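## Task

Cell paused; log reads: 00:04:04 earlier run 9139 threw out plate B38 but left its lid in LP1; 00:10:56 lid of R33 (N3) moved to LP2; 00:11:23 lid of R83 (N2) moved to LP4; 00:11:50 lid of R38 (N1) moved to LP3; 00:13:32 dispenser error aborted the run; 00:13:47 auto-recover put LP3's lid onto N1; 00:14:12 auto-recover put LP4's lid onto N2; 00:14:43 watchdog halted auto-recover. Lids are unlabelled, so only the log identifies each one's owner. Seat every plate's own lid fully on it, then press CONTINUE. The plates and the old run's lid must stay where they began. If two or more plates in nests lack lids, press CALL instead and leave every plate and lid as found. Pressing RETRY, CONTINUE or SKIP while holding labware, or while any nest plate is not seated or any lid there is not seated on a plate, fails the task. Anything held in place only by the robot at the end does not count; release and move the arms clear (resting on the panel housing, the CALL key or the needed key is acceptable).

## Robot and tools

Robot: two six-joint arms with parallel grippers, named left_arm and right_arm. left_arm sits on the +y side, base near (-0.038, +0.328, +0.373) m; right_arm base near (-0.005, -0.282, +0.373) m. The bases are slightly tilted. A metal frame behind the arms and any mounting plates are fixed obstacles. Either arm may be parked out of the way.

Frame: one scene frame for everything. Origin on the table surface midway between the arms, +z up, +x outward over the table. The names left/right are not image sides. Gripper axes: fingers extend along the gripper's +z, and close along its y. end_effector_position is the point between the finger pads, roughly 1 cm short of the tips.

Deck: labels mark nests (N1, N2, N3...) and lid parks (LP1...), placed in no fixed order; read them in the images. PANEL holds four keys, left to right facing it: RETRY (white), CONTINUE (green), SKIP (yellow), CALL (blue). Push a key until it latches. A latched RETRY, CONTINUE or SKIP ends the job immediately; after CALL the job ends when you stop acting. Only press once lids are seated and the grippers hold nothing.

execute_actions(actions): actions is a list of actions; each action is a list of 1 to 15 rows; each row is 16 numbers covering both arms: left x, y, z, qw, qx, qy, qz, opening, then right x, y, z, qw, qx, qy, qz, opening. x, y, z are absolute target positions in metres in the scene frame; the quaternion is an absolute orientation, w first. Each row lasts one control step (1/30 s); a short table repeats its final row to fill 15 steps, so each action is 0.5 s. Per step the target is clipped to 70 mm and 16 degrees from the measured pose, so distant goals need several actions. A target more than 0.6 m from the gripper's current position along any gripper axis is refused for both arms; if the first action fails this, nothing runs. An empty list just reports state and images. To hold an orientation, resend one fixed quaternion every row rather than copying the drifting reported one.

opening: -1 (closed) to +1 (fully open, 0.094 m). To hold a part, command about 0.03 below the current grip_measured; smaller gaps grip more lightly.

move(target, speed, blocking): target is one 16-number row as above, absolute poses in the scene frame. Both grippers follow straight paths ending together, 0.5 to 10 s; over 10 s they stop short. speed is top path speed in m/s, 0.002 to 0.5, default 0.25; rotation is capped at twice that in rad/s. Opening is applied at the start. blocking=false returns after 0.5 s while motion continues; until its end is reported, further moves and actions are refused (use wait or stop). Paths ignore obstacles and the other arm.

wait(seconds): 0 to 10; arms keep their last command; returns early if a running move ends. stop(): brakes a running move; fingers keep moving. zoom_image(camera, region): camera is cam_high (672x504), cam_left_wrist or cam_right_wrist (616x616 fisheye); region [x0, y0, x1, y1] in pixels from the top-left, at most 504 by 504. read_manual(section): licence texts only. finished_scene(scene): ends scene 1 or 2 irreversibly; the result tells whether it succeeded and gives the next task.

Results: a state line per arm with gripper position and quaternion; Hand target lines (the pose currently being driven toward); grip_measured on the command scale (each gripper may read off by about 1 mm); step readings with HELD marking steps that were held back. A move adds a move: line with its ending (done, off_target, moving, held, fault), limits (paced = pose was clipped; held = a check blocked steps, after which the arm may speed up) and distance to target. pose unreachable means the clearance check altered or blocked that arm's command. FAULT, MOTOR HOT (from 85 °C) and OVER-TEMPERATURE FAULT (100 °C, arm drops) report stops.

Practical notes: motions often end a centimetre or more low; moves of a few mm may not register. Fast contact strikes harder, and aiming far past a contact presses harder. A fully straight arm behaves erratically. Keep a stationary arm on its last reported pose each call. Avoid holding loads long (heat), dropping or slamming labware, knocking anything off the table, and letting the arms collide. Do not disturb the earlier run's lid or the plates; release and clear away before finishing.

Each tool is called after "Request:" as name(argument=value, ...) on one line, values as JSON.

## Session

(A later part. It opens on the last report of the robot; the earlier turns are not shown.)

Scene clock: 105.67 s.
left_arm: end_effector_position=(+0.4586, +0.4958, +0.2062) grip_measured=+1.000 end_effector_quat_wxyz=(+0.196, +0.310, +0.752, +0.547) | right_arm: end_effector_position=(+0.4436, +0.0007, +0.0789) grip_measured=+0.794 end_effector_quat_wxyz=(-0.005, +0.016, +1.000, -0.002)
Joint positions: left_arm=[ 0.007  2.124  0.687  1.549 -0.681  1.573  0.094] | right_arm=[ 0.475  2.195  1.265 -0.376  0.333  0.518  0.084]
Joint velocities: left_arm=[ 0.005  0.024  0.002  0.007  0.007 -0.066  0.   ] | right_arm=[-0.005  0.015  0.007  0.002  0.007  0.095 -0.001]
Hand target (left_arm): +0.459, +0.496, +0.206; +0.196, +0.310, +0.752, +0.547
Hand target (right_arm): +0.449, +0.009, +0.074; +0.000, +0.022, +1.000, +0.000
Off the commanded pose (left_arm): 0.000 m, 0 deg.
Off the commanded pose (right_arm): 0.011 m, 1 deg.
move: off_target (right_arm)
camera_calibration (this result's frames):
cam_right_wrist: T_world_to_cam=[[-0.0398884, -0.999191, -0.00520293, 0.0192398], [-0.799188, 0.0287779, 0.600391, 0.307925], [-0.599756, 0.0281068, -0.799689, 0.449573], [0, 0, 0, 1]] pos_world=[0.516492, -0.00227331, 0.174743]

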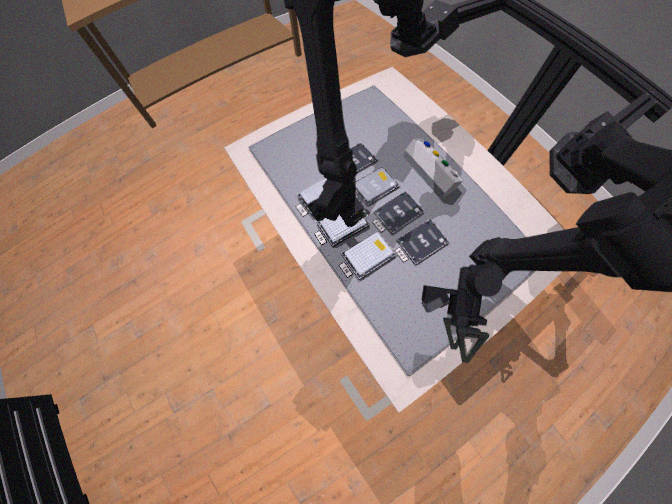

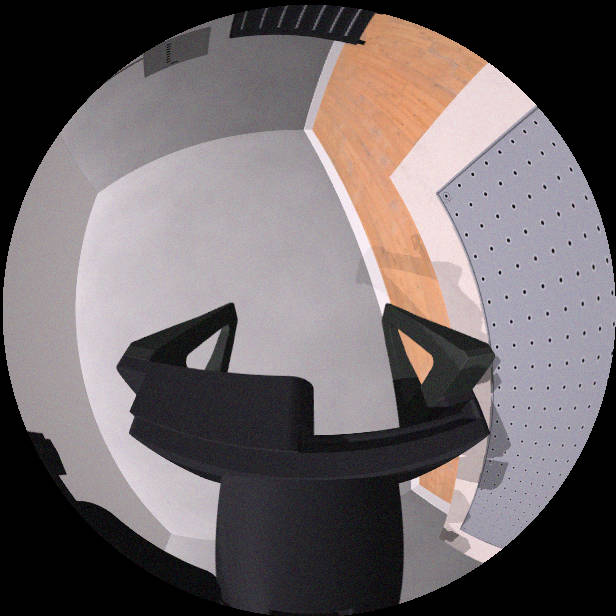

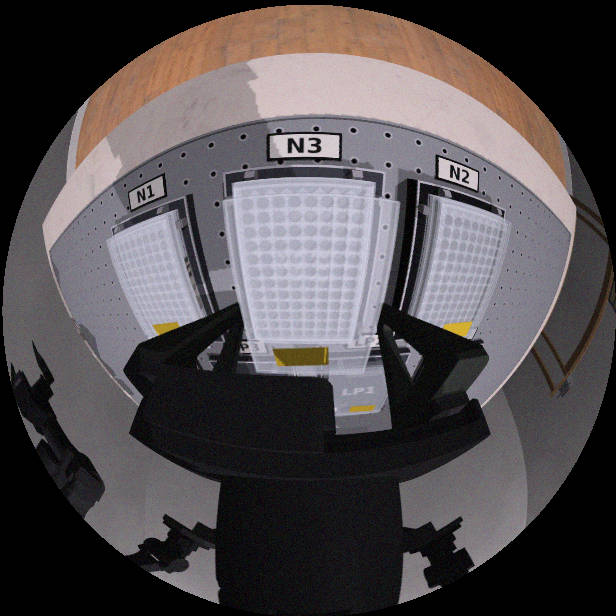

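Request:
move(target=[0.4586,0.4958,0.2062,0.196,0.310,0.752,0.547,1, 0.456,0.009,0.070,-0.006,0.022,1,0,0.76], speed=0.02)

Request:
zoom_image(camera="cam_right_wrist", region=[210, 170, 410, 380])

Scene clock: 125.13 s.
left_arm: end_effector_position=(+0.4586, +0.4958, +0.2062) grip_measured=+1.000 end_effector_quat_wxyz=(+0.196, +0.310, +0.752, +0.547) | right_arm: end_effector_position=(+0.4546, +0.0069, +0.0783) grip_measured=+0.794 end_effector_quat_wxyz=(-0.001, +0.019, +1.000, +0.001)
Joint positions: left_arm=[ 0.007  2.124  0.687  1.549 -0.681  1.573  0.094] | right_arm=[ 0.475  2.206  1.298 -0.386  0.332  0.52   0.084]
Joint velocities: left_arm=[-0.024  0.005  0.002 -0.022 -0.037 -0.037  0.   ] | right_arm=[-0.015 -0.024 -0.002 -0.017  0.051 -0.007 -0.   ]
Hand target (left_arm): +0.459, +0.496, +0.206; +0.196, +0.310, +0.752, +0.547
Hand target (right_arm): +0.456, +0.009, +0.070; -0.006, +0.022, +1.000, +0.000
Off the commanded pose (left_arm): 0.000 m, 0 deg.
Off the commanded pose (right_arm): 0.009 m, 1 deg.
move: done
camera_calibration (this result's frames):
cam_right_wrist: T_world_to_cam=[[-0.0459809, -0.998877, -0.01145, 0.0291119], [-0.8047, 0.030246, 0.592911, 0.32004], [-0.591899, 0.0364764, -0.805186, 0.452305], [0, 0, 0, 1]] pos_world=[0.526594, 0.00290081, 0.174768]

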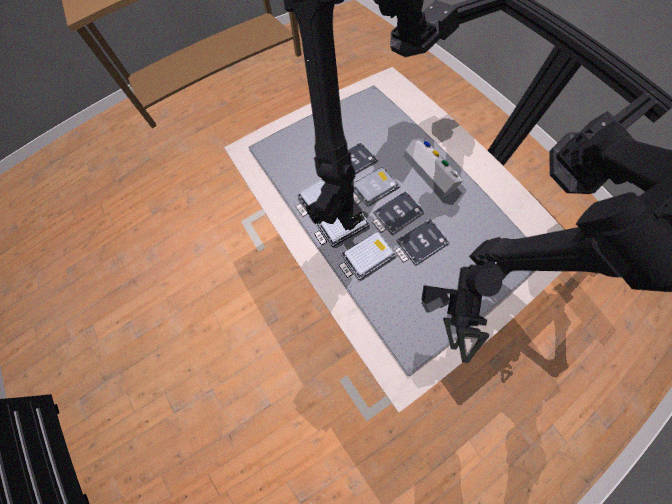

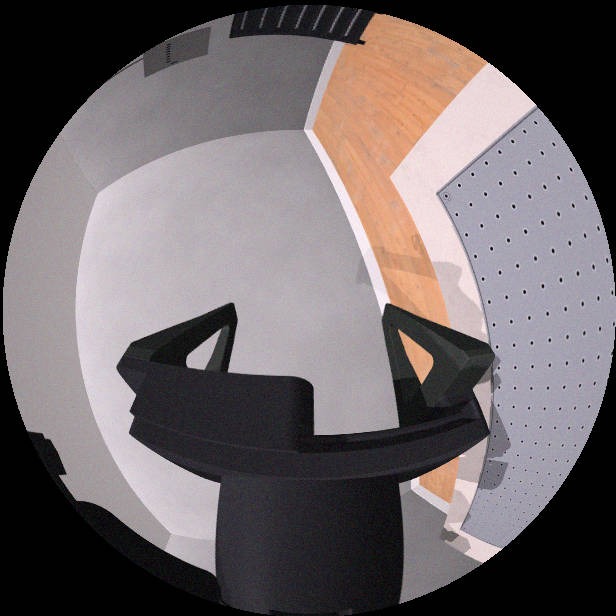

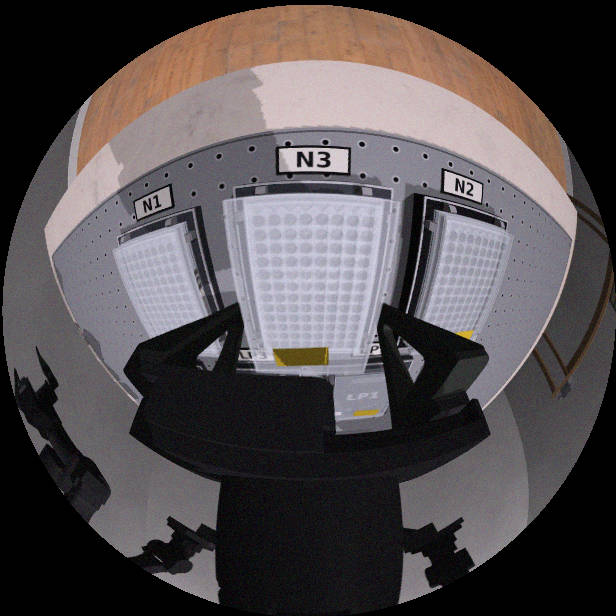

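Region (210, 170, 410, 380) of cam_right_wrist's 616x616 image, scaled by 2.400, with more detail than that image has; it fills the left 480 columns of this view, and the rest is white.

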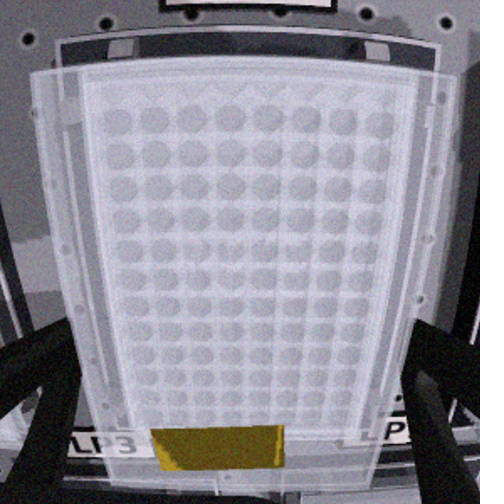

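Request:
move(target=[0.4586,0.4958,0.2062,0.196,0.310,0.752,0.547,1, 0.4555,0.003,0.063,-0.009,0.022,1,0,0.76], speed=0.02)

Request:
zoom_image(camera="cam_right_wrist", region=[210, 170, 410, 380])

Scene clock: 141.13 s.
left_arm: end_effector_position=(+0.4586, +0.4958, +0.2062) grip_measured=+1.000 end_effector_quat_wxyz=(+0.196, +0.310, +0.752, +0.547) | right_arm: end_effector_position=(+0.4492, +0.0074, +0.0732) grip_measured=+0.794 end_effector_quat_wxyz=(-0.007, +0.017, +1.000, +0.001)
Joint positions: left_arm=[ 0.007  2.124  0.687  1.549 -0.681  1.573  0.094] | right_arm=[ 0.475  2.217  1.298 -0.386  0.326  0.52   0.084]
Joint velocities: left_arm=[-0.005 -0.005 -0.012  0.007 -0.007  0.022  0.   ] | right_arm=[-0.015 -0.015  0.007  0.007 -0.007 -0.007 -0.001]
Hand target (left_arm): +0.459, +0.496, +0.206; +0.196, +0.310, +0.752, +0.547
Hand target (right_arm): +0.455, +0.003, +0.063; -0.009, +0.022, +1.000, -0.000
Off the commanded pose (left_arm): 0.000 m, 0 deg.
Off the commanded pose (right_arm): 0.013 m, 1 deg.
move: off_target (right_arm)
camera_calibration (this result's frames):
cam_right_wrist: T_world_to_cam=[[-0.0425348, -0.999021, -0.0121273, 0.027774], [-0.797356, 0.0266296, 0.602922, 0.314636], [-0.602009, 0.0353149, -0.797708, 0.449022], [0, 0, 0, 1]] pos_world=[0.522373, 0.00351108, 0.168824]

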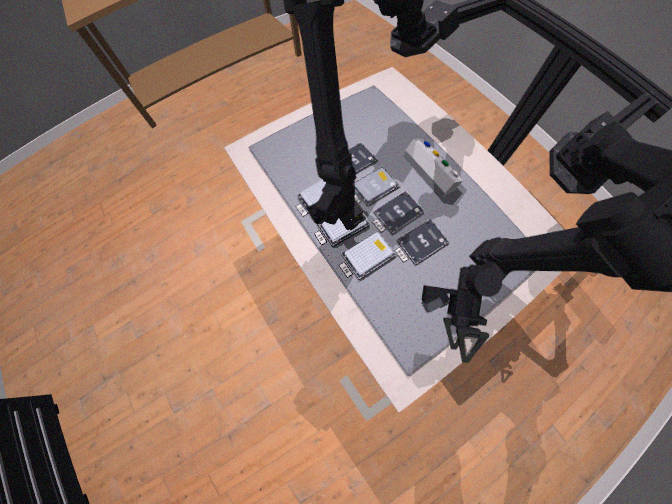

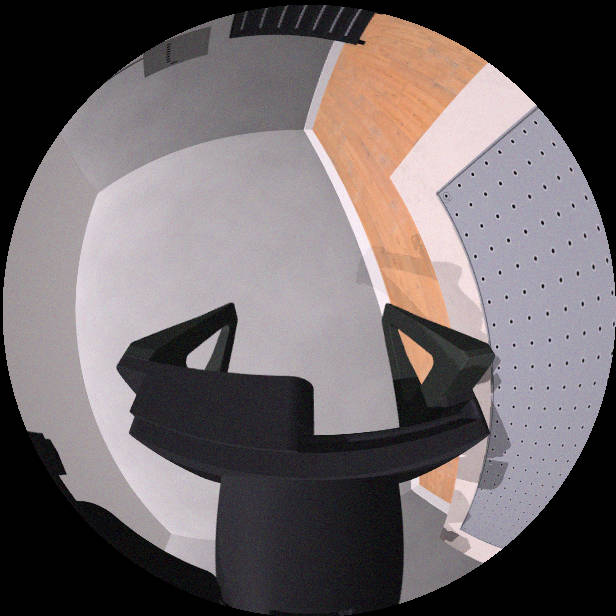

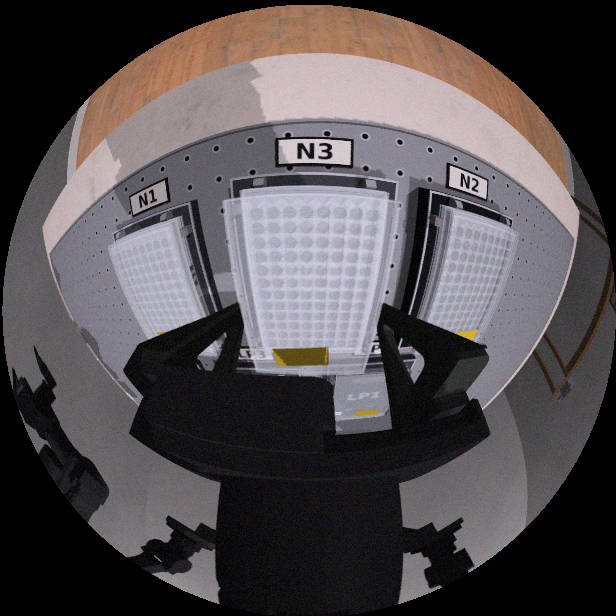

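Region (210, 170, 410, 380) of cam_right_wrist's 616x616 image, scaled by 2.400, with more detail than that image has; it fills the left 480 columns of this view, and the rest is white.

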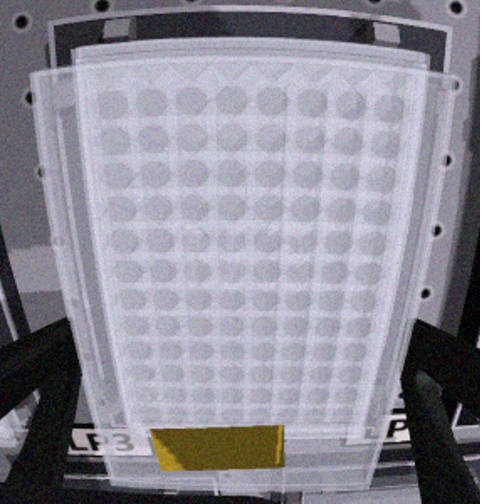

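Request:
execute_actions(actions=[[[0.4586,0.4958,0.2062,0.196,0.310,0.752,0.547,1, 0.456,0.0022,0.063,-0.009,0.022,1,0,0.76],[0.4586,0.4958,0.2062,0.196,0.310,0.752,0.547,1, 0.456,0.0022,0.063,-0.009,0.022,1,0,0.76],[0.4586,0.4958,0.2062,0.196,0.310,0.752,0.547,1, 0.456,0.0022,0.063,-0.009,0.022,1,0,0.76],[0.4586,0.4958,0.2062,0.196,0.310,0.752,0.547,1, 0.4565,0.0014,0.0627,-0.009,0.022,1,0,0.76],[0.4586,0.4958,0.2062,0.196,0.310,0.752,0.547,1, 0.4565,0.0014,0.0627,-0.009,0.022,1,0,0.76],[0.4586,0.4958,0.2062,0.196,0.310,0.752,0.547,1, 0.4565,0.0014,0.0627,-0.009,0.022,1,0,0.76],[0.4586,0.4958,0.2062,0.196,0.310,0.752,0.547,1, 0.457,0.0006,0.0624,-0.009,0.022,1,0,0.76]]])

Scene clock: 147.63 s.
left_arm: end_effector_position=(+0.4586, +0.4958, +0.2062) grip_measured=+1.000 end_effector_quat_wxyz=(+0.196, +0.310, +0.752, +0.547) | right_arm: end_effector_position=(+0.4491, +0.0075, +0.0732) grip_measured=+0.794 end_effector_quat_wxyz=(-0.007, +0.017, +1.000, +0.002)
Joint positions: left_arm=[ 0.007  2.124  0.687  1.549 -0.681  1.573  0.094] | right_arm=[ 0.475  2.217  1.298 -0.386  0.325  0.52   0.084]
Joint velocities: left_arm=[ 0.005 -0.005 -0.002 -0.012 -0.007  0.095  0.   ] | right_arm=[-0.015  0.005  0.002  0.017 -0.037  0.037 -0.001]
Hand target (left_arm): +0.459, +0.496, +0.206; +0.196, +0.310, +0.752, +0.547
Hand target (right_arm): +0.457, +0.000, +0.063; -0.009, +0.022, +1.000, -0.000
Off the commanded pose (left_arm): 0.000 m, 0 deg.
Off the commanded pose (right_arm): 0.015 m, 1 deg.
Step readings (end_effector_position):
0: left_arm (+0.4586, +0.4958, +0.2062) | right_arm (+0.4492, +0.0074, +0.0732)
1: left_arm (+0.4586, +0.4958, +0.2062) | right_arm (+0.4492, +0.0074, +0.0732)
2: left_arm (+0.4586, +0.4958, +0.2062) | right_arm (+0.4492, +0.0074, +0.0732)
4: left_arm (+0.4586, +0.4958, +0.2062) | right_arm (+0.4492, +0.0074, +0.0732)
8: left_arm (+0.4586, +0.4958, +0.2062) | right_arm (+0.4491, +0.0075, +0.0732)
15: end_effector_position above
camera_calibration (this result's frames):
cam_right_wrist: T_world_to_cam=[[-0.0425473, -0.999013, -0.012786, 0.0279411], [-0.79714, 0.0262293, 0.603224, 0.314467], [-0.602293, 0.0358578, -0.797469, 0.449088], [0, 0, 0, 1]] pos_world=[0.522346, 0.00356197, 0.168797]

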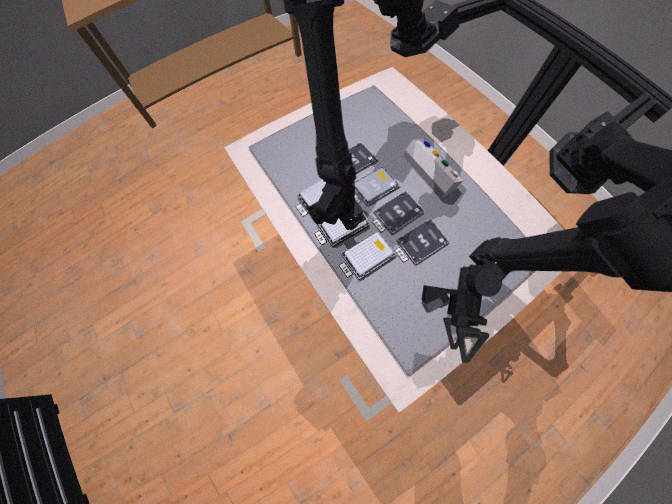

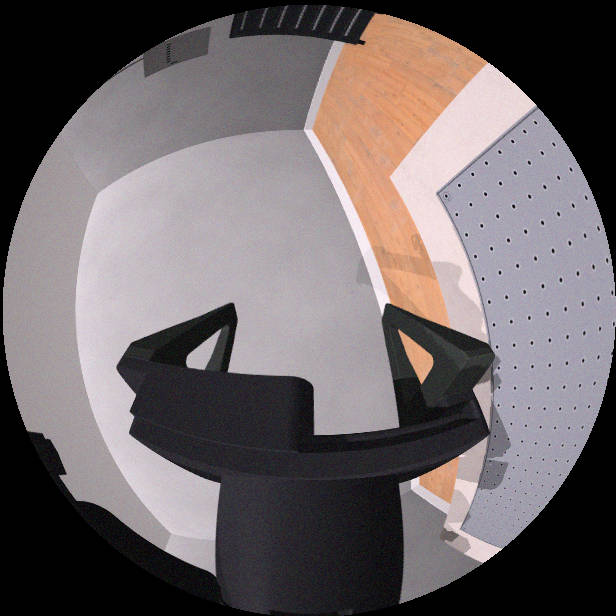

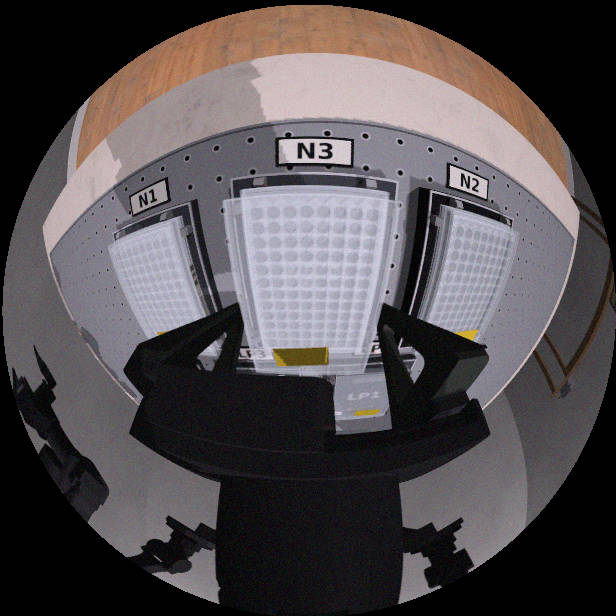

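Request:
execute_actions(actions=[[[0.4586,0.4958,0.2062,0.196,0.310,0.752,0.547,1, 0.4575,-0.0002,0.062,-0.009,0.022,1,0,0.76],[0.4586,0.4958,0.2062,0.196,0.310,0.752,0.547,1, 0.4575,-0.0002,0.062,-0.009,0.022,1,0,0.76],[0.4586,0.4958,0.2062,0.196,0.310,0.752,0.547,1, 0.4575,-0.0002,0.062,-0.009,0.022,1,0,0.76],[0.4586,0.4958,0.2062,0.196,0.310,0.752,0.547,1, 0.458,-0.001,0.0617,-0.009,0.022,1,0,0.76],[0.4586,0.4958,0.2062,0.196,0.310,0.752,0.547,1, 0.458,-0.001,0.0617,-0.009,0.022,1,0,0.76],[0.4586,0.4958,0.2062,0.196,0.310,0.752,0.547,1, 0.458,-0.001,0.0617,-0.009,0.022,1,0,0.76],[0.4586,0.4958,0.2062,0.196,0.310,0.752,0.547,1, 0.4585,-0.0018,0.0613,-0.009,0.022,1,0,0.76]]])

Scene clock: 156.57 s.
left_arm: end_effector_position=(+0.4586, +0.4958, +0.2062) grip_measured=+1.000 end_effector_quat_wxyz=(+0.196, +0.310, +0.752, +0.547) | right_arm: end_effector_position=(+0.4493, +0.0069, +0.0730) grip_measured=+0.794 end_effector_quat_wxyz=(-0.008, +0.016, +1.000, +0.002)
Joint positions: left_arm=[ 0.007  2.124  0.687  1.549 -0.681  1.573  0.094] | right_arm=[ 0.473  2.217  1.298 -0.386  0.323  0.516  0.084]
Joint velocities: left_arm=[-0.005  0.005  0.007 -0.012 -0.081 -0.066  0.   ] | right_arm=[-0.005 -0.005 -0.002 -0.022  0.037 -0.037 -0.001]
Hand target (left_arm): +0.459, +0.496, +0.206; +0.196, +0.310, +0.752, +0.547
Hand target (right_arm): +0.458, -0.002, +0.062; -0.009, +0.022, +1.000, -0.000
Off the commanded pose (left_arm): 0.000 m, 0 deg.
Off the commanded pose (right_arm): 0.017 m, 1 deg.
Step readings (end_effector_position):
0: left_arm (+0.4586, +0.4958, +0.2062) | right_arm (+0.4491, +0.0075, +0.0732)
1: left_arm (+0.4586, +0.4958, +0.2062) | right_arm (+0.4491, +0.0076, +0.0732)
2: left_arm (+0.4586, +0.4958, +0.2062) | right_arm (+0.4491, +0.0076, +0.0732)
4: left_arm (+0.4586, +0.4958, +0.2062) | right_arm (+0.4490, +0.0076, +0.0732)
8: left_arm (+0.4586, +0.4958, +0.2062) | right_arm (+0.4491, +0.0075, +0.0732)
15: end_effector_position above
camera_calibration (this result's frames):
cam_right_wrist: T_world_to_cam=[[-0.0393883, -0.999132, -0.0135702, 0.0260096], [-0.79666, 0.023203, 0.603983, 0.314564], [-0.603144, 0.0346007, -0.796882, 0.449363], [0, 0, 0, 1]] pos_world=[0.522655, 0.00313986, 0.168451]

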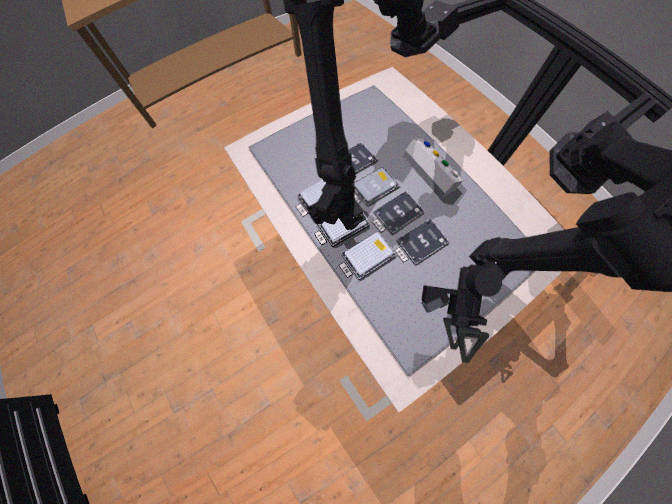

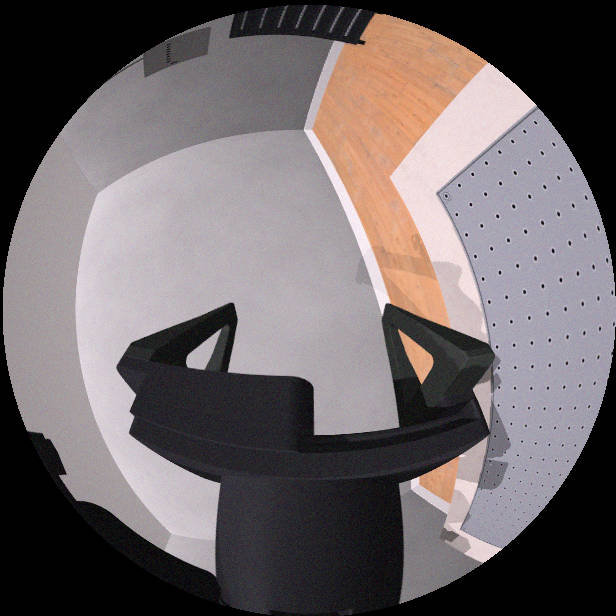

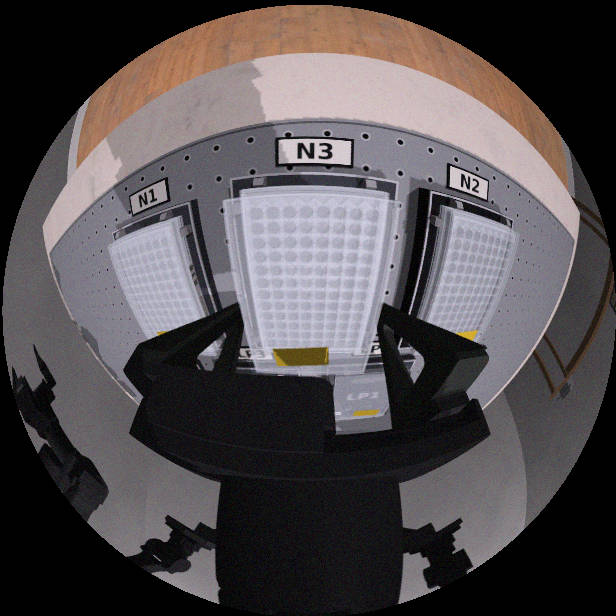

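Request:
execute_actions(actions=[[[0.4586,0.4958,0.2062,0.196,0.310,0.752,0.547,1, 0.459,-0.0026,0.061,-0.009,0.024,1,0,0.76],[0.4586,0.4958,0.2062,0.196,0.310,0.752,0.547,1, 0.459,-0.0026,0.061,-0.009,0.024,1,0,0.76],[0.4586,0.4958,0.2062,0.196,0.310,0.752,0.547,1, 0.459,-0.0026,0.061,-0.009,0.025,1,0,0.76],[0.4586,0.4958,0.2062,0.196,0.310,0.752,0.547,1, 0.4595,-0.0034,0.0607,-0.009,0.026,1,0,0.76],[0.4586,0.4958,0.2062,0.196,0.310,0.752,0.547,1, 0.4595,-0.0034,0.0607,-0.009,0.026,1,0,0.76],[0.4586,0.4958,0.2062,0.196,0.310,0.752,0.547,1, 0.4595,-0.0034,0.0607,-0.009,0.026,1,0,0.76],[0.4586,0.4958,0.2062,0.196,0.310,0.752,0.547,1, 0.460,-0.004,0.0604,-0.009,0.026,1,0,0.76]]])

Request:
zoom_image(camera="cam_right_wrist", region=[210, 170, 410, 380])

Scene clock: 165.23 s.
left_arm: end_effector_position=(+0.4586, +0.4958, +0.2062) grip_measured=+1.000 end_effector_quat_wxyz=(+0.196, +0.310, +0.752, +0.547) | right_arm: end_effector_position=(+0.4505, +0.0041, +0.0719) grip_measured=+0.794 end_effector_quat_wxyz=(-0.008, +0.018, +1.000, +0.002)
Joint positions: left_arm=[ 0.007  2.124  0.687  1.549 -0.681  1.573  0.094] | right_arm=[ 0.467  2.217  1.298 -0.386  0.322  0.515  0.084]
Joint velocities: left_arm=[-0.015 -0.005 -0.002 -0.007 -0.022 -0.051  0.   ] | right_arm=[-0.005 -0.015  0.007 -0.002 -0.051  0.022 -0.   ]
Hand target (left_arm): +0.459, +0.496, +0.206; +0.196, +0.310, +0.752, +0.547
Hand target (right_arm): +0.460, -0.004, +0.061; -0.009, +0.026, +1.000, -0.000
Off the commanded pose (left_arm): 0.000 m, 0 deg.
Off the commanded pose (right_arm): 0.017 m, 1 deg.
Step readings (end_effector_position):
0: left_arm (+0.4586, +0.4958, +0.2062) | right_arm (+0.4493, +0.0069, +0.0730)
1: left_arm (+0.4586, +0.4958, +0.2062) | right_arm (+0.4493, +0.0070, +0.0730)
2: left_arm (+0.4586, +0.4958, +0.2062) | right_arm (+0.4493, +0.0070, +0.0730)
4: left_arm (+0.4586, +0.4958, +0.2062) | right_arm (+0.4494, +0.0067, +0.0728)
8: left_arm (+0.4586, +0.4958, +0.2062) | right_arm (+0.4498, +0.0057, +0.0725)
15: end_effector_position above
camera_calibration (this result's frames):
cam_right_wrist: T_world_to_cam=[[-0.0442332, -0.998945, -0.0123087, 0.0252728], [-0.795687, 0.0277774, 0.605071, 0.31563], [-0.604091, 0.0365581, -0.796076, 0.449684], [0, 0, 0, 1]] pos_world=[0.523911, 0.0000391188, 0.167316]

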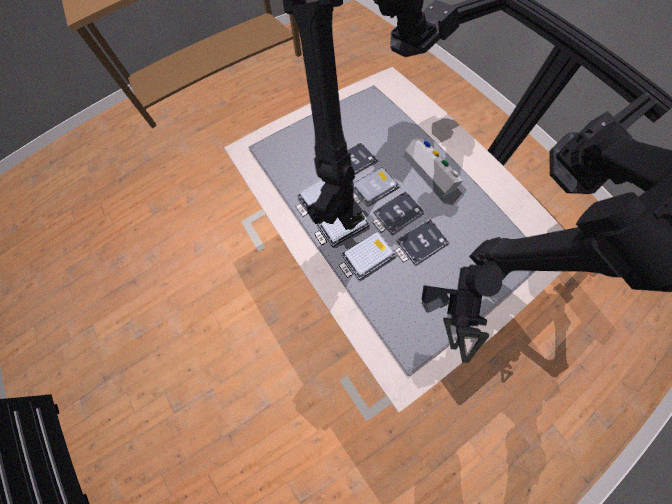

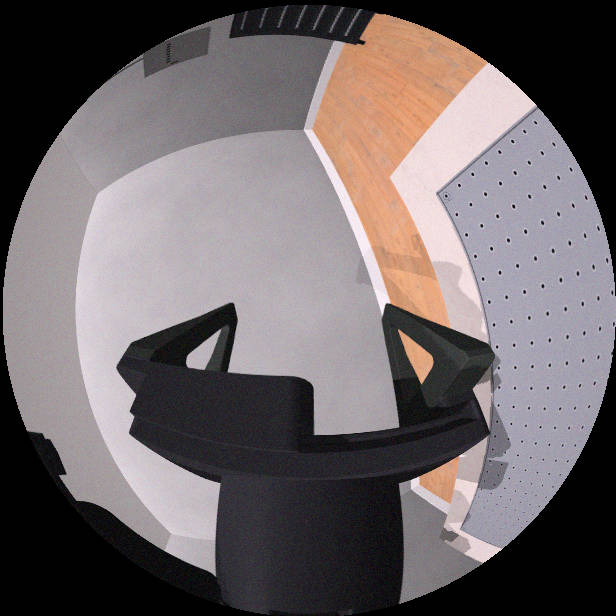

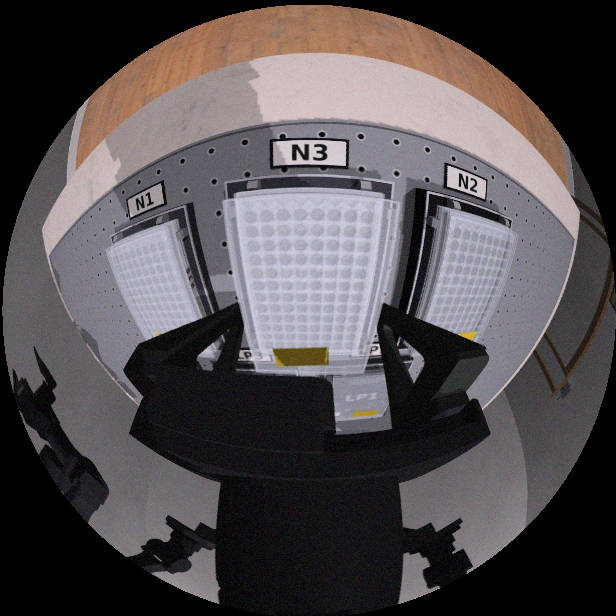

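Region (210, 170, 410, 380) of cam_right_wrist's 616x616 image, scaled by 2.400, with more detail than that image has; it fills the left 480 columns of this view, and the rest is white.

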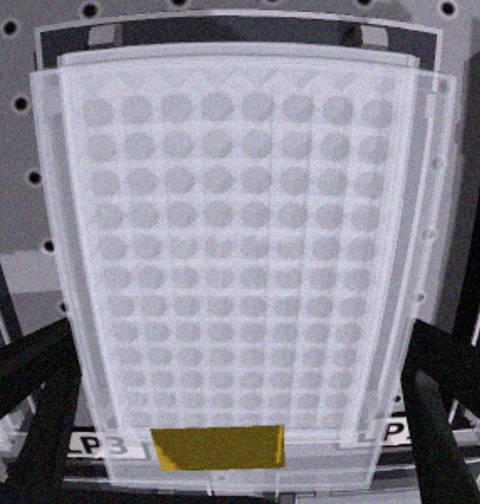

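Request:
execute_actions(actions=[[[0.4586,0.4958,0.2062,0.196,0.310,0.752,0.547,1, 0.4602,-0.0039,0.060,-0.009,0.026,1,0,0.76],[0.4586,0.4958,0.2062,0.196,0.310,0.752,0.547,1, 0.4604,-0.0038,0.0596,-0.009,0.026,1,0,0.76],[0.4586,0.4958,0.2062,0.196,0.310,0.752,0.547,1, 0.4606,-0.0036,0.0592,-0.009,0.026,1,0,0.76],[0.4586,0.4958,0.2062,0.196,0.310,0.752,0.547,1, 0.4608,-0.0035,0.0588,-0.009,0.026,1,0,0.76],[0.4586,0.4958,0.2062,0.196,0.310,0.752,0.547,1, 0.461,-0.0034,0.0584,-0.009,0.026,1,0,0.76],[0.4586,0.4958,0.2062,0.196,0.310,0.752,0.547,1, 0.4612,-0.0033,0.058,-0.009,0.026,1,0,0.76],[0.4586,0.4958,0.2062,0.196,0.310,0.752,0.547,1, 0.4614,-0.0032,0.0576,-0.009,0.026,1,0,0.76],[0.4586,0.4958,0.2062,0.196,0.310,0.752,0.547,1, 0.4616,-0.003,0.0572,-0.009,0.026,1,0,0.76],[0.4586,0.4958,0.2062,0.196,0.310,0.752,0.547,1, 0.4618,-0.0029,0.0568,-0.009,0.026,1,0,0.76],[0.4586,0.4958,0.2062,0.196,0.310,0.752,0.547,1, 0.462,-0.0028,0.0564,-0.009,0.026,1,0,0.76]]])

Request:
zoom_image(camera="cam_right_wrist", region=[210, 170, 410, 380])

Scene clock: 188.67 s.
left_arm: end_effector_position=(+0.4586, +0.4958, +0.2062) grip_measured=+1.000 end_effector_quat_wxyz=(+0.196, +0.310, +0.752, +0.547) | right_arm: end_effector_position=(+0.4530, +0.0062, +0.0695) grip_measured=+0.794 end_effector_quat_wxyz=(-0.007, +0.019, +1.000, +0.003)
Joint positions: left_arm=[ 0.007  2.124  0.687  1.549 -0.681  1.573  0.094] | right_arm=[ 0.467  2.226  1.31  -0.386  0.321  0.515  0.084]
Joint velocities: left_arm=[ 0.005 -0.005  0.007 -0.002 -0.007  0.007  0.   ] | right_arm=[-0.005 -0.005  0.007  0.002 -0.007  0.007  0.   ]
Hand target (left_arm): +0.459, +0.496, +0.206; +0.196, +0.310, +0.752, +0.547
Hand target (right_arm): +0.462, -0.003, +0.057; -0.009, +0.026, +1.000, -0.000
Off the commanded pose (left_arm): 0.000 m, 0 deg.
Off the commanded pose (right_arm): 0.018 m, 1 deg.
Step readings (end_effector_position):
0: left_arm (+0.4586, +0.4958, +0.2062) | right_arm (+0.4505, +0.0041, +0.0719)
1: left_arm (+0.4586, +0.4958, +0.2062) | right_arm (+0.4504, +0.0041, +0.0719)
2: left_arm (+0.4586, +0.4958, +0.2062) | right_arm (+0.4504, +0.0041, +0.0719)
4: left_arm (+0.4586, +0.4958, +0.2062) | right_arm (+0.4504, +0.0041, +0.0719)
8: left_arm (+0.4586, +0.4958, +0.2062) | right_arm (+0.4515, +0.0051, +0.0711)
15: end_effector_position above
camera_calibration (this result's frames):
cam_right_wrist: T_world_to_cam=[[-0.0455551, -0.99886, -0.014251, 0.0282045], [-0.796952, 0.0277377, 0.603406, 0.319739], [-0.602323, 0.0388456, -0.797307, 0.448501], [0, 0, 0, 1]] pos_world=[0.526244, 0.00188123, 0.165062]

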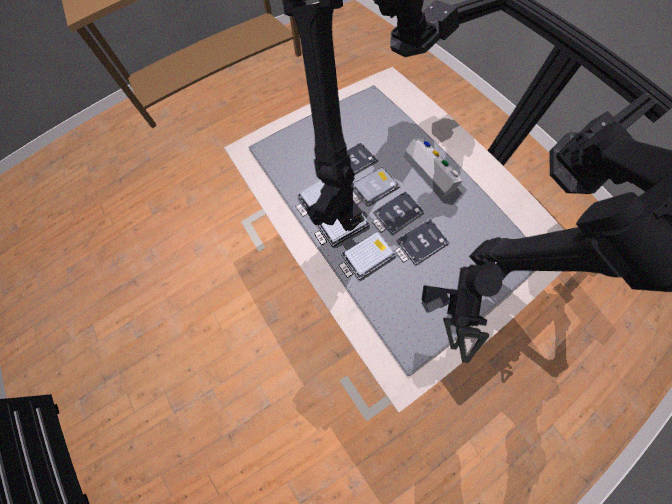

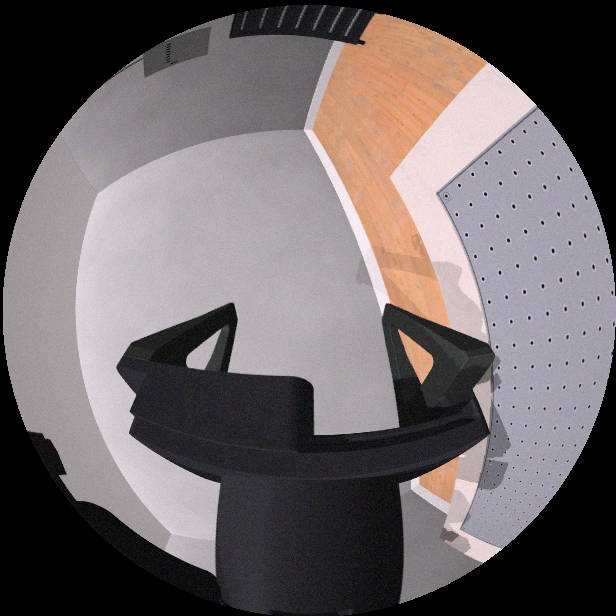

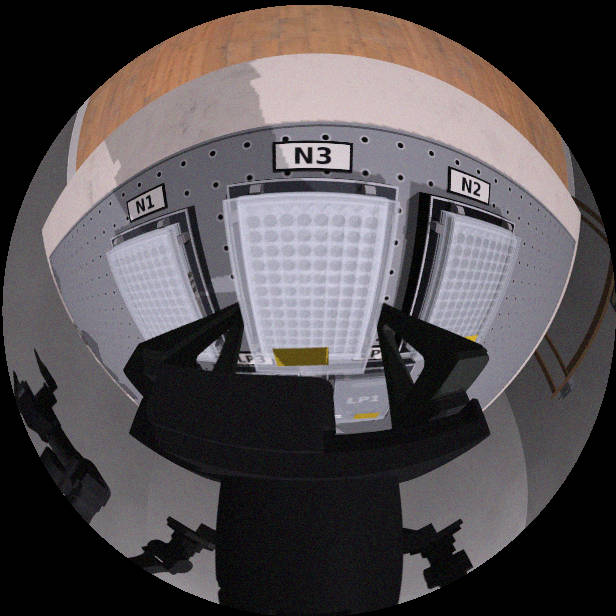

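Region (210, 170, 410, 380) of cam_right_wrist's 616x616 image, scaled by 2.400, with more detail than that image has; it fills the left 480 columns of this view, and the rest is white.

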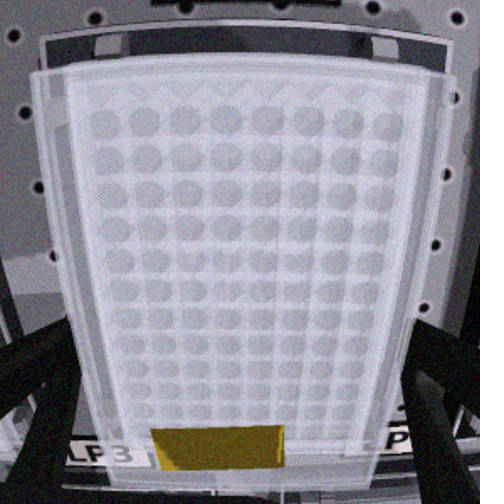

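Request:
execute_actions(actions=[[[0.4586,0.4958,0.2062,0.196,0.310,0.752,0.547,1, 0.4619,-0.0029,0.056,-0.009,0.026,1,0,0.76],[0.4586,0.4958,0.2062,0.196,0.310,0.752,0.547,1, 0.4618,-0.003,0.0556,-0.009,0.026,1,0,0.76],[0.4586,0.4958,0.2062,0.196,0.310,0.752,0.547,1, 0.4617,-0.003,0.0552,-0.009,0.026,1,0,0.76],[0.4586,0.4958,0.2062,0.196,0.310,0.752,0.547,1, 0.4616,-0.0031,0.0548,-0.009,0.026,1,0,0.76],[0.4586,0.4958,0.2062,0.196,0.310,0.752,0.547,1, 0.4615,-0.0032,0.0544,-0.009,0.026,1,0,0.76],[0.4586,0.4958,0.2062,0.196,0.310,0.752,0.547,1, 0.4614,-0.0033,0.054,-0.009,0.026,1,0,0.76],[0.4586,0.4958,0.2062,0.196,0.310,0.752,0.547,1, 0.4613,-0.0034,0.0536,-0.009,0.026,1,0,0.76],[0.4586,0.4958,0.2062,0.196,0.310,0.752,0.547,1, 0.4612,-0.0035,0.0532,-0.009,0.026,1,0,0.76]]])

Request:
zoom_image(camera="cam_right_wrist", region=[210, 170, 410, 380])

Scene clock: 200.20 s.
left_arm: end_effector_position=(+0.4586, +0.4958, +0.2062) grip_measured=+1.000 end_effector_quat_wxyz=(+0.196, +0.310, +0.752, +0.547) | right_arm: end_effector_position=(+0.4504, +0.0041, +0.0656) grip_measured=+0.794 end_effector_quat_wxyz=(-0.011, +0.019, +1.000, +0.001)
Joint positions: left_arm=[ 0.007  2.124  0.687  1.549 -0.681  1.573  0.094] | right_arm=[ 0.463  2.233  1.31  -0.386  0.321  0.514  0.084]
Joint velocities: left_arm=[-0.005 -0.015  0.007  0.007  0.007 -0.051  0.   ] | right_arm=[-0.005 -0.015  0.007 -0.002  0.007 -0.037  0.001]
Hand target (left_arm): +0.459, +0.496, +0.206; +0.196, +0.310, +0.752, +0.547
Hand target (right_arm): +0.461, -0.004, +0.054; -0.009, +0.026, +1.000, -0.000
Off the commanded pose (left_arm): 0.000 m, 0 deg.
Off the commanded pose (right_arm): 0.018 m, 1 deg.
Step readings (end_effector_position):
0: left_arm (+0.4586, +0.4958, +0.2062) | right_arm (+0.4529, +0.0060, +0.0693)
1: left_arm (+0.4586, +0.4958, +0.2062) | right_arm (+0.4529, +0.0060, +0.0693)
2: left_arm (+0.4586, +0.4958, +0.2062) | right_arm (+0.4529, +0.0060, +0.0693)
4: left_arm (+0.4586, +0.4958, +0.2062) | right_arm (+0.4527, +0.0060, +0.0691)
8: left_arm (+0.4586, +0.4958, +0.2062) | right_arm (+0.4519, +0.0053, +0.0679)
15: end_effector_position above
camera_calibration (this result's frames):
cam_right_wrist: T_world_to_cam=[[-0.0452633, -0.998923, -0.0101812, 0.0255301], [-0.792736, 0.0297151, 0.60884, 0.317842], [-0.607882, 0.0356292, -0.793227, 0.446158], [0, 0, 0, 1]] pos_world=[0.524332, 0.000161649, 0.16065]

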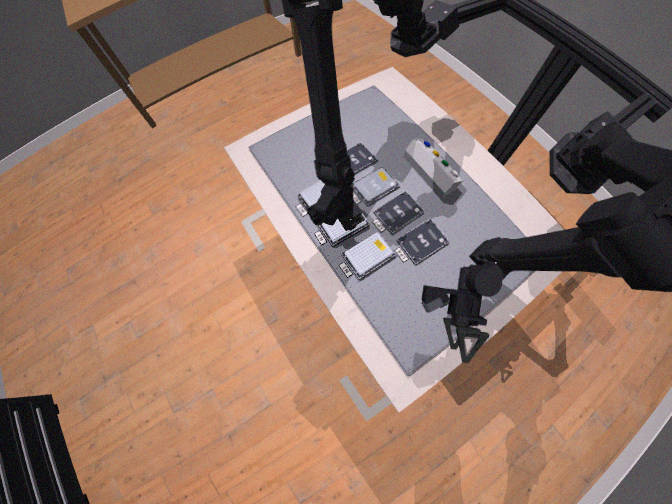

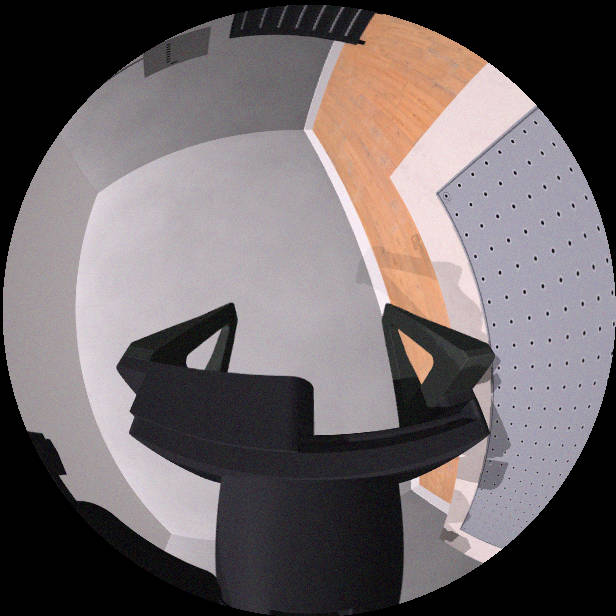

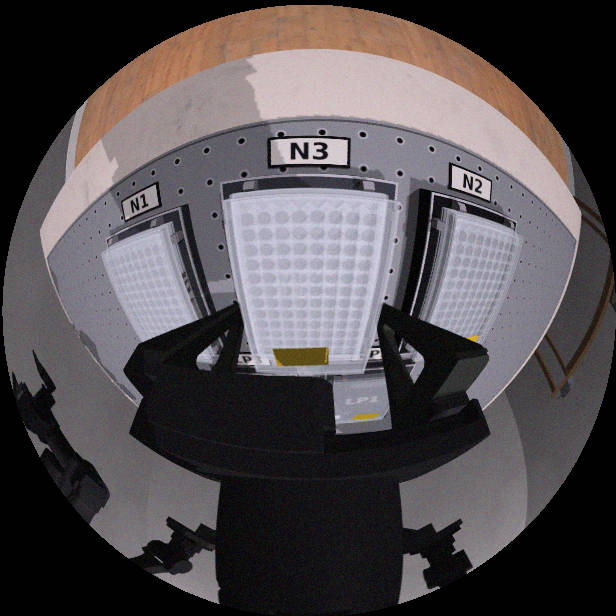

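Region (210, 170, 410, 380) of cam_right_wrist's 616x616 image, scaled by 2.400, with more detail than that image has; it fills the left 480 columns of this view, and the rest is white.

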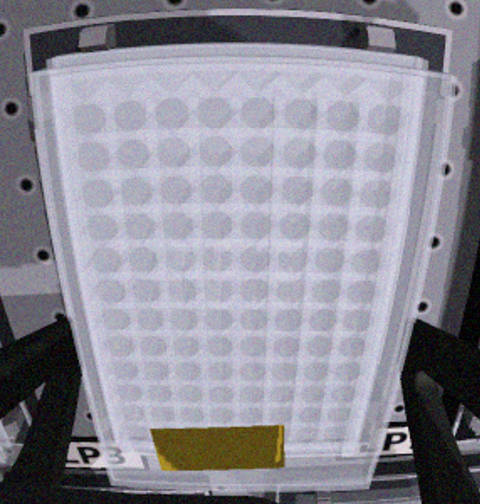

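Request:
execute_actions(actions=[[[0.4586,0.4958,0.2062,0.196,0.310,0.752,0.547,1, 0.4615,-0.0033,0.0532,-0.009,0.026,1,0,0.76],[0.4586,0.4958,0.2062,0.196,0.310,0.752,0.547,1, 0.4618,-0.0031,0.0532,-0.009,0.026,1,0,0.76],[0.4586,0.4958,0.2062,0.196,0.310,0.752,0.547,1, 0.4621,-0.0029,0.0532,-0.009,0.026,1,0,0.76],[0.4586,0.4958,0.2062,0.196,0.310,0.752,0.547,1, 0.4624,-0.0027,0.0532,-0.009,0.026,1,0,0.76],[0.4586,0.4958,0.2062,0.196,0.310,0.752,0.547,1, 0.4627,-0.0025,0.0532,-0.009,0.026,1,0,0.76]]])

Request:
zoom_image(camera="cam_right_wrist", region=[210, 170, 410, 380])

Scene clock: 209.73 s.
left_arm: end_effector_position=(+0.4586, +0.4958, +0.2062) grip_measured=+1.000 end_effector_quat_wxyz=(+0.196, +0.310, +0.752, +0.547) | right_arm: end_effector_position=(+0.4541, +0.0058, +0.0661) grip_measured=+0.794 end_effector_quat_wxyz=(-0.008, +0.020, +1.000, +0.002)
Joint positions: left_arm=[ 0.007  2.124  0.687  1.549 -0.681  1.573  0.094] | right_arm=[ 0.463  2.234  1.317 -0.386  0.321  0.514  0.084]
Joint velocities: left_arm=[-0.005 -0.005  0.002 -0.002 -0.037 -0.066  0.   ] | right_arm=[-0.005  0.005 -0.007 -0.022  0.037  0.022  0.   ]
Hand target (left_arm): +0.459, +0.496, +0.206; +0.196, +0.310, +0.752, +0.547
Hand target (right_arm): +0.462, -0.003, +0.054; -0.009, +0.026, +1.000, -0.000
Off the commanded pose (left_arm): 0.000 m, 0 deg.
Off the commanded pose (right_arm): 0.018 m, 1 deg.
Step readings (end_effector_position):
0: left_arm (+0.4586, +0.4958, +0.2062) | right_arm (+0.4504, +0.0041, +0.0656)
1: left_arm (+0.4586, +0.4958, +0.2062) | right_arm (+0.4504, +0.0041, +0.0656)
2: left_arm (+0.4586, +0.4958, +0.2062) | right_arm (+0.4504, +0.0041, +0.0656)
4: left_arm (+0.4586, +0.4958, +0.2062) | right_arm (+0.4506, +0.0042, +0.0657)
8: left_arm (+0.4586, +0.4958, +0.2062) | right_arm (+0.4526, +0.0052, +0.0657)
15: end_effector_position above
camera_calibration (this result's frames):
cam_right_wrist: T_world_to_cam=[[-0.0473086, -0.998793, -0.0132141, 0.0285224], [-0.795988, 0.0297039, 0.604583, 0.322184], [-0.603461, 0.0391203, -0.796433, 0.446867], [0, 0, 0, 1]] pos_world=[0.527471, 0.00143622, 0.16149]

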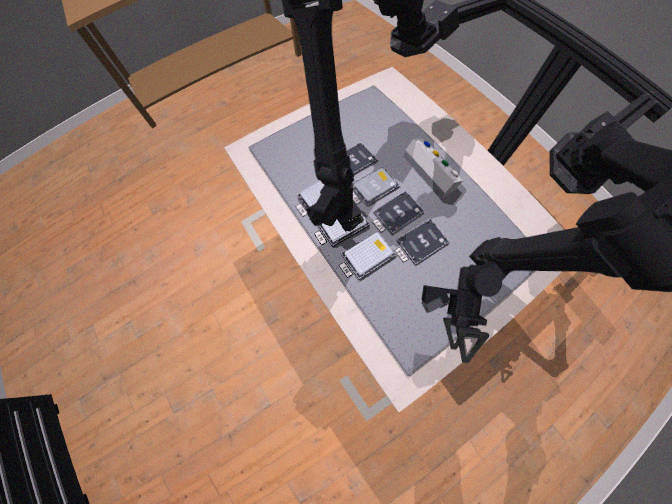

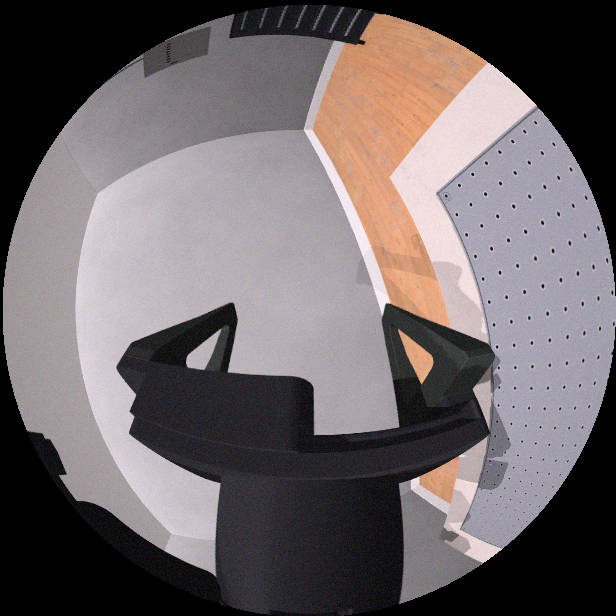

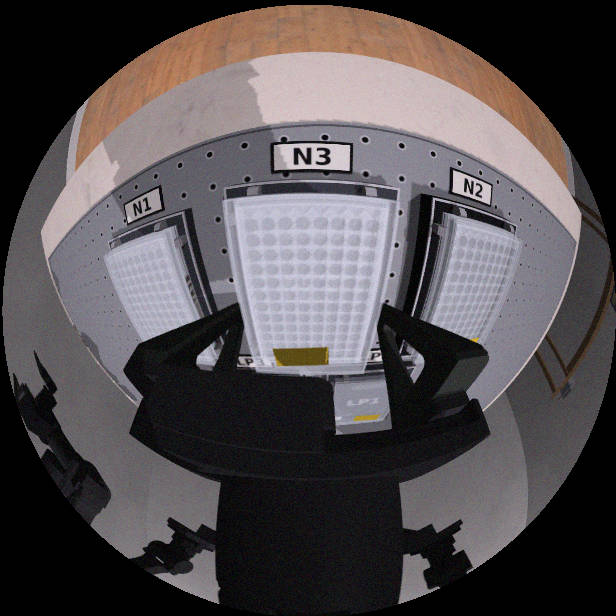

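Region (210, 170, 410, 380) of cam_right_wrist's 616x616 image, scaled by 2.400, with more detail than that image has; it fills the left 480 columns of this view, and the rest is white.

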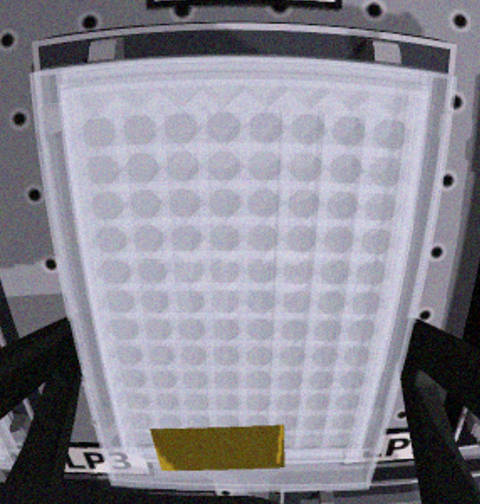

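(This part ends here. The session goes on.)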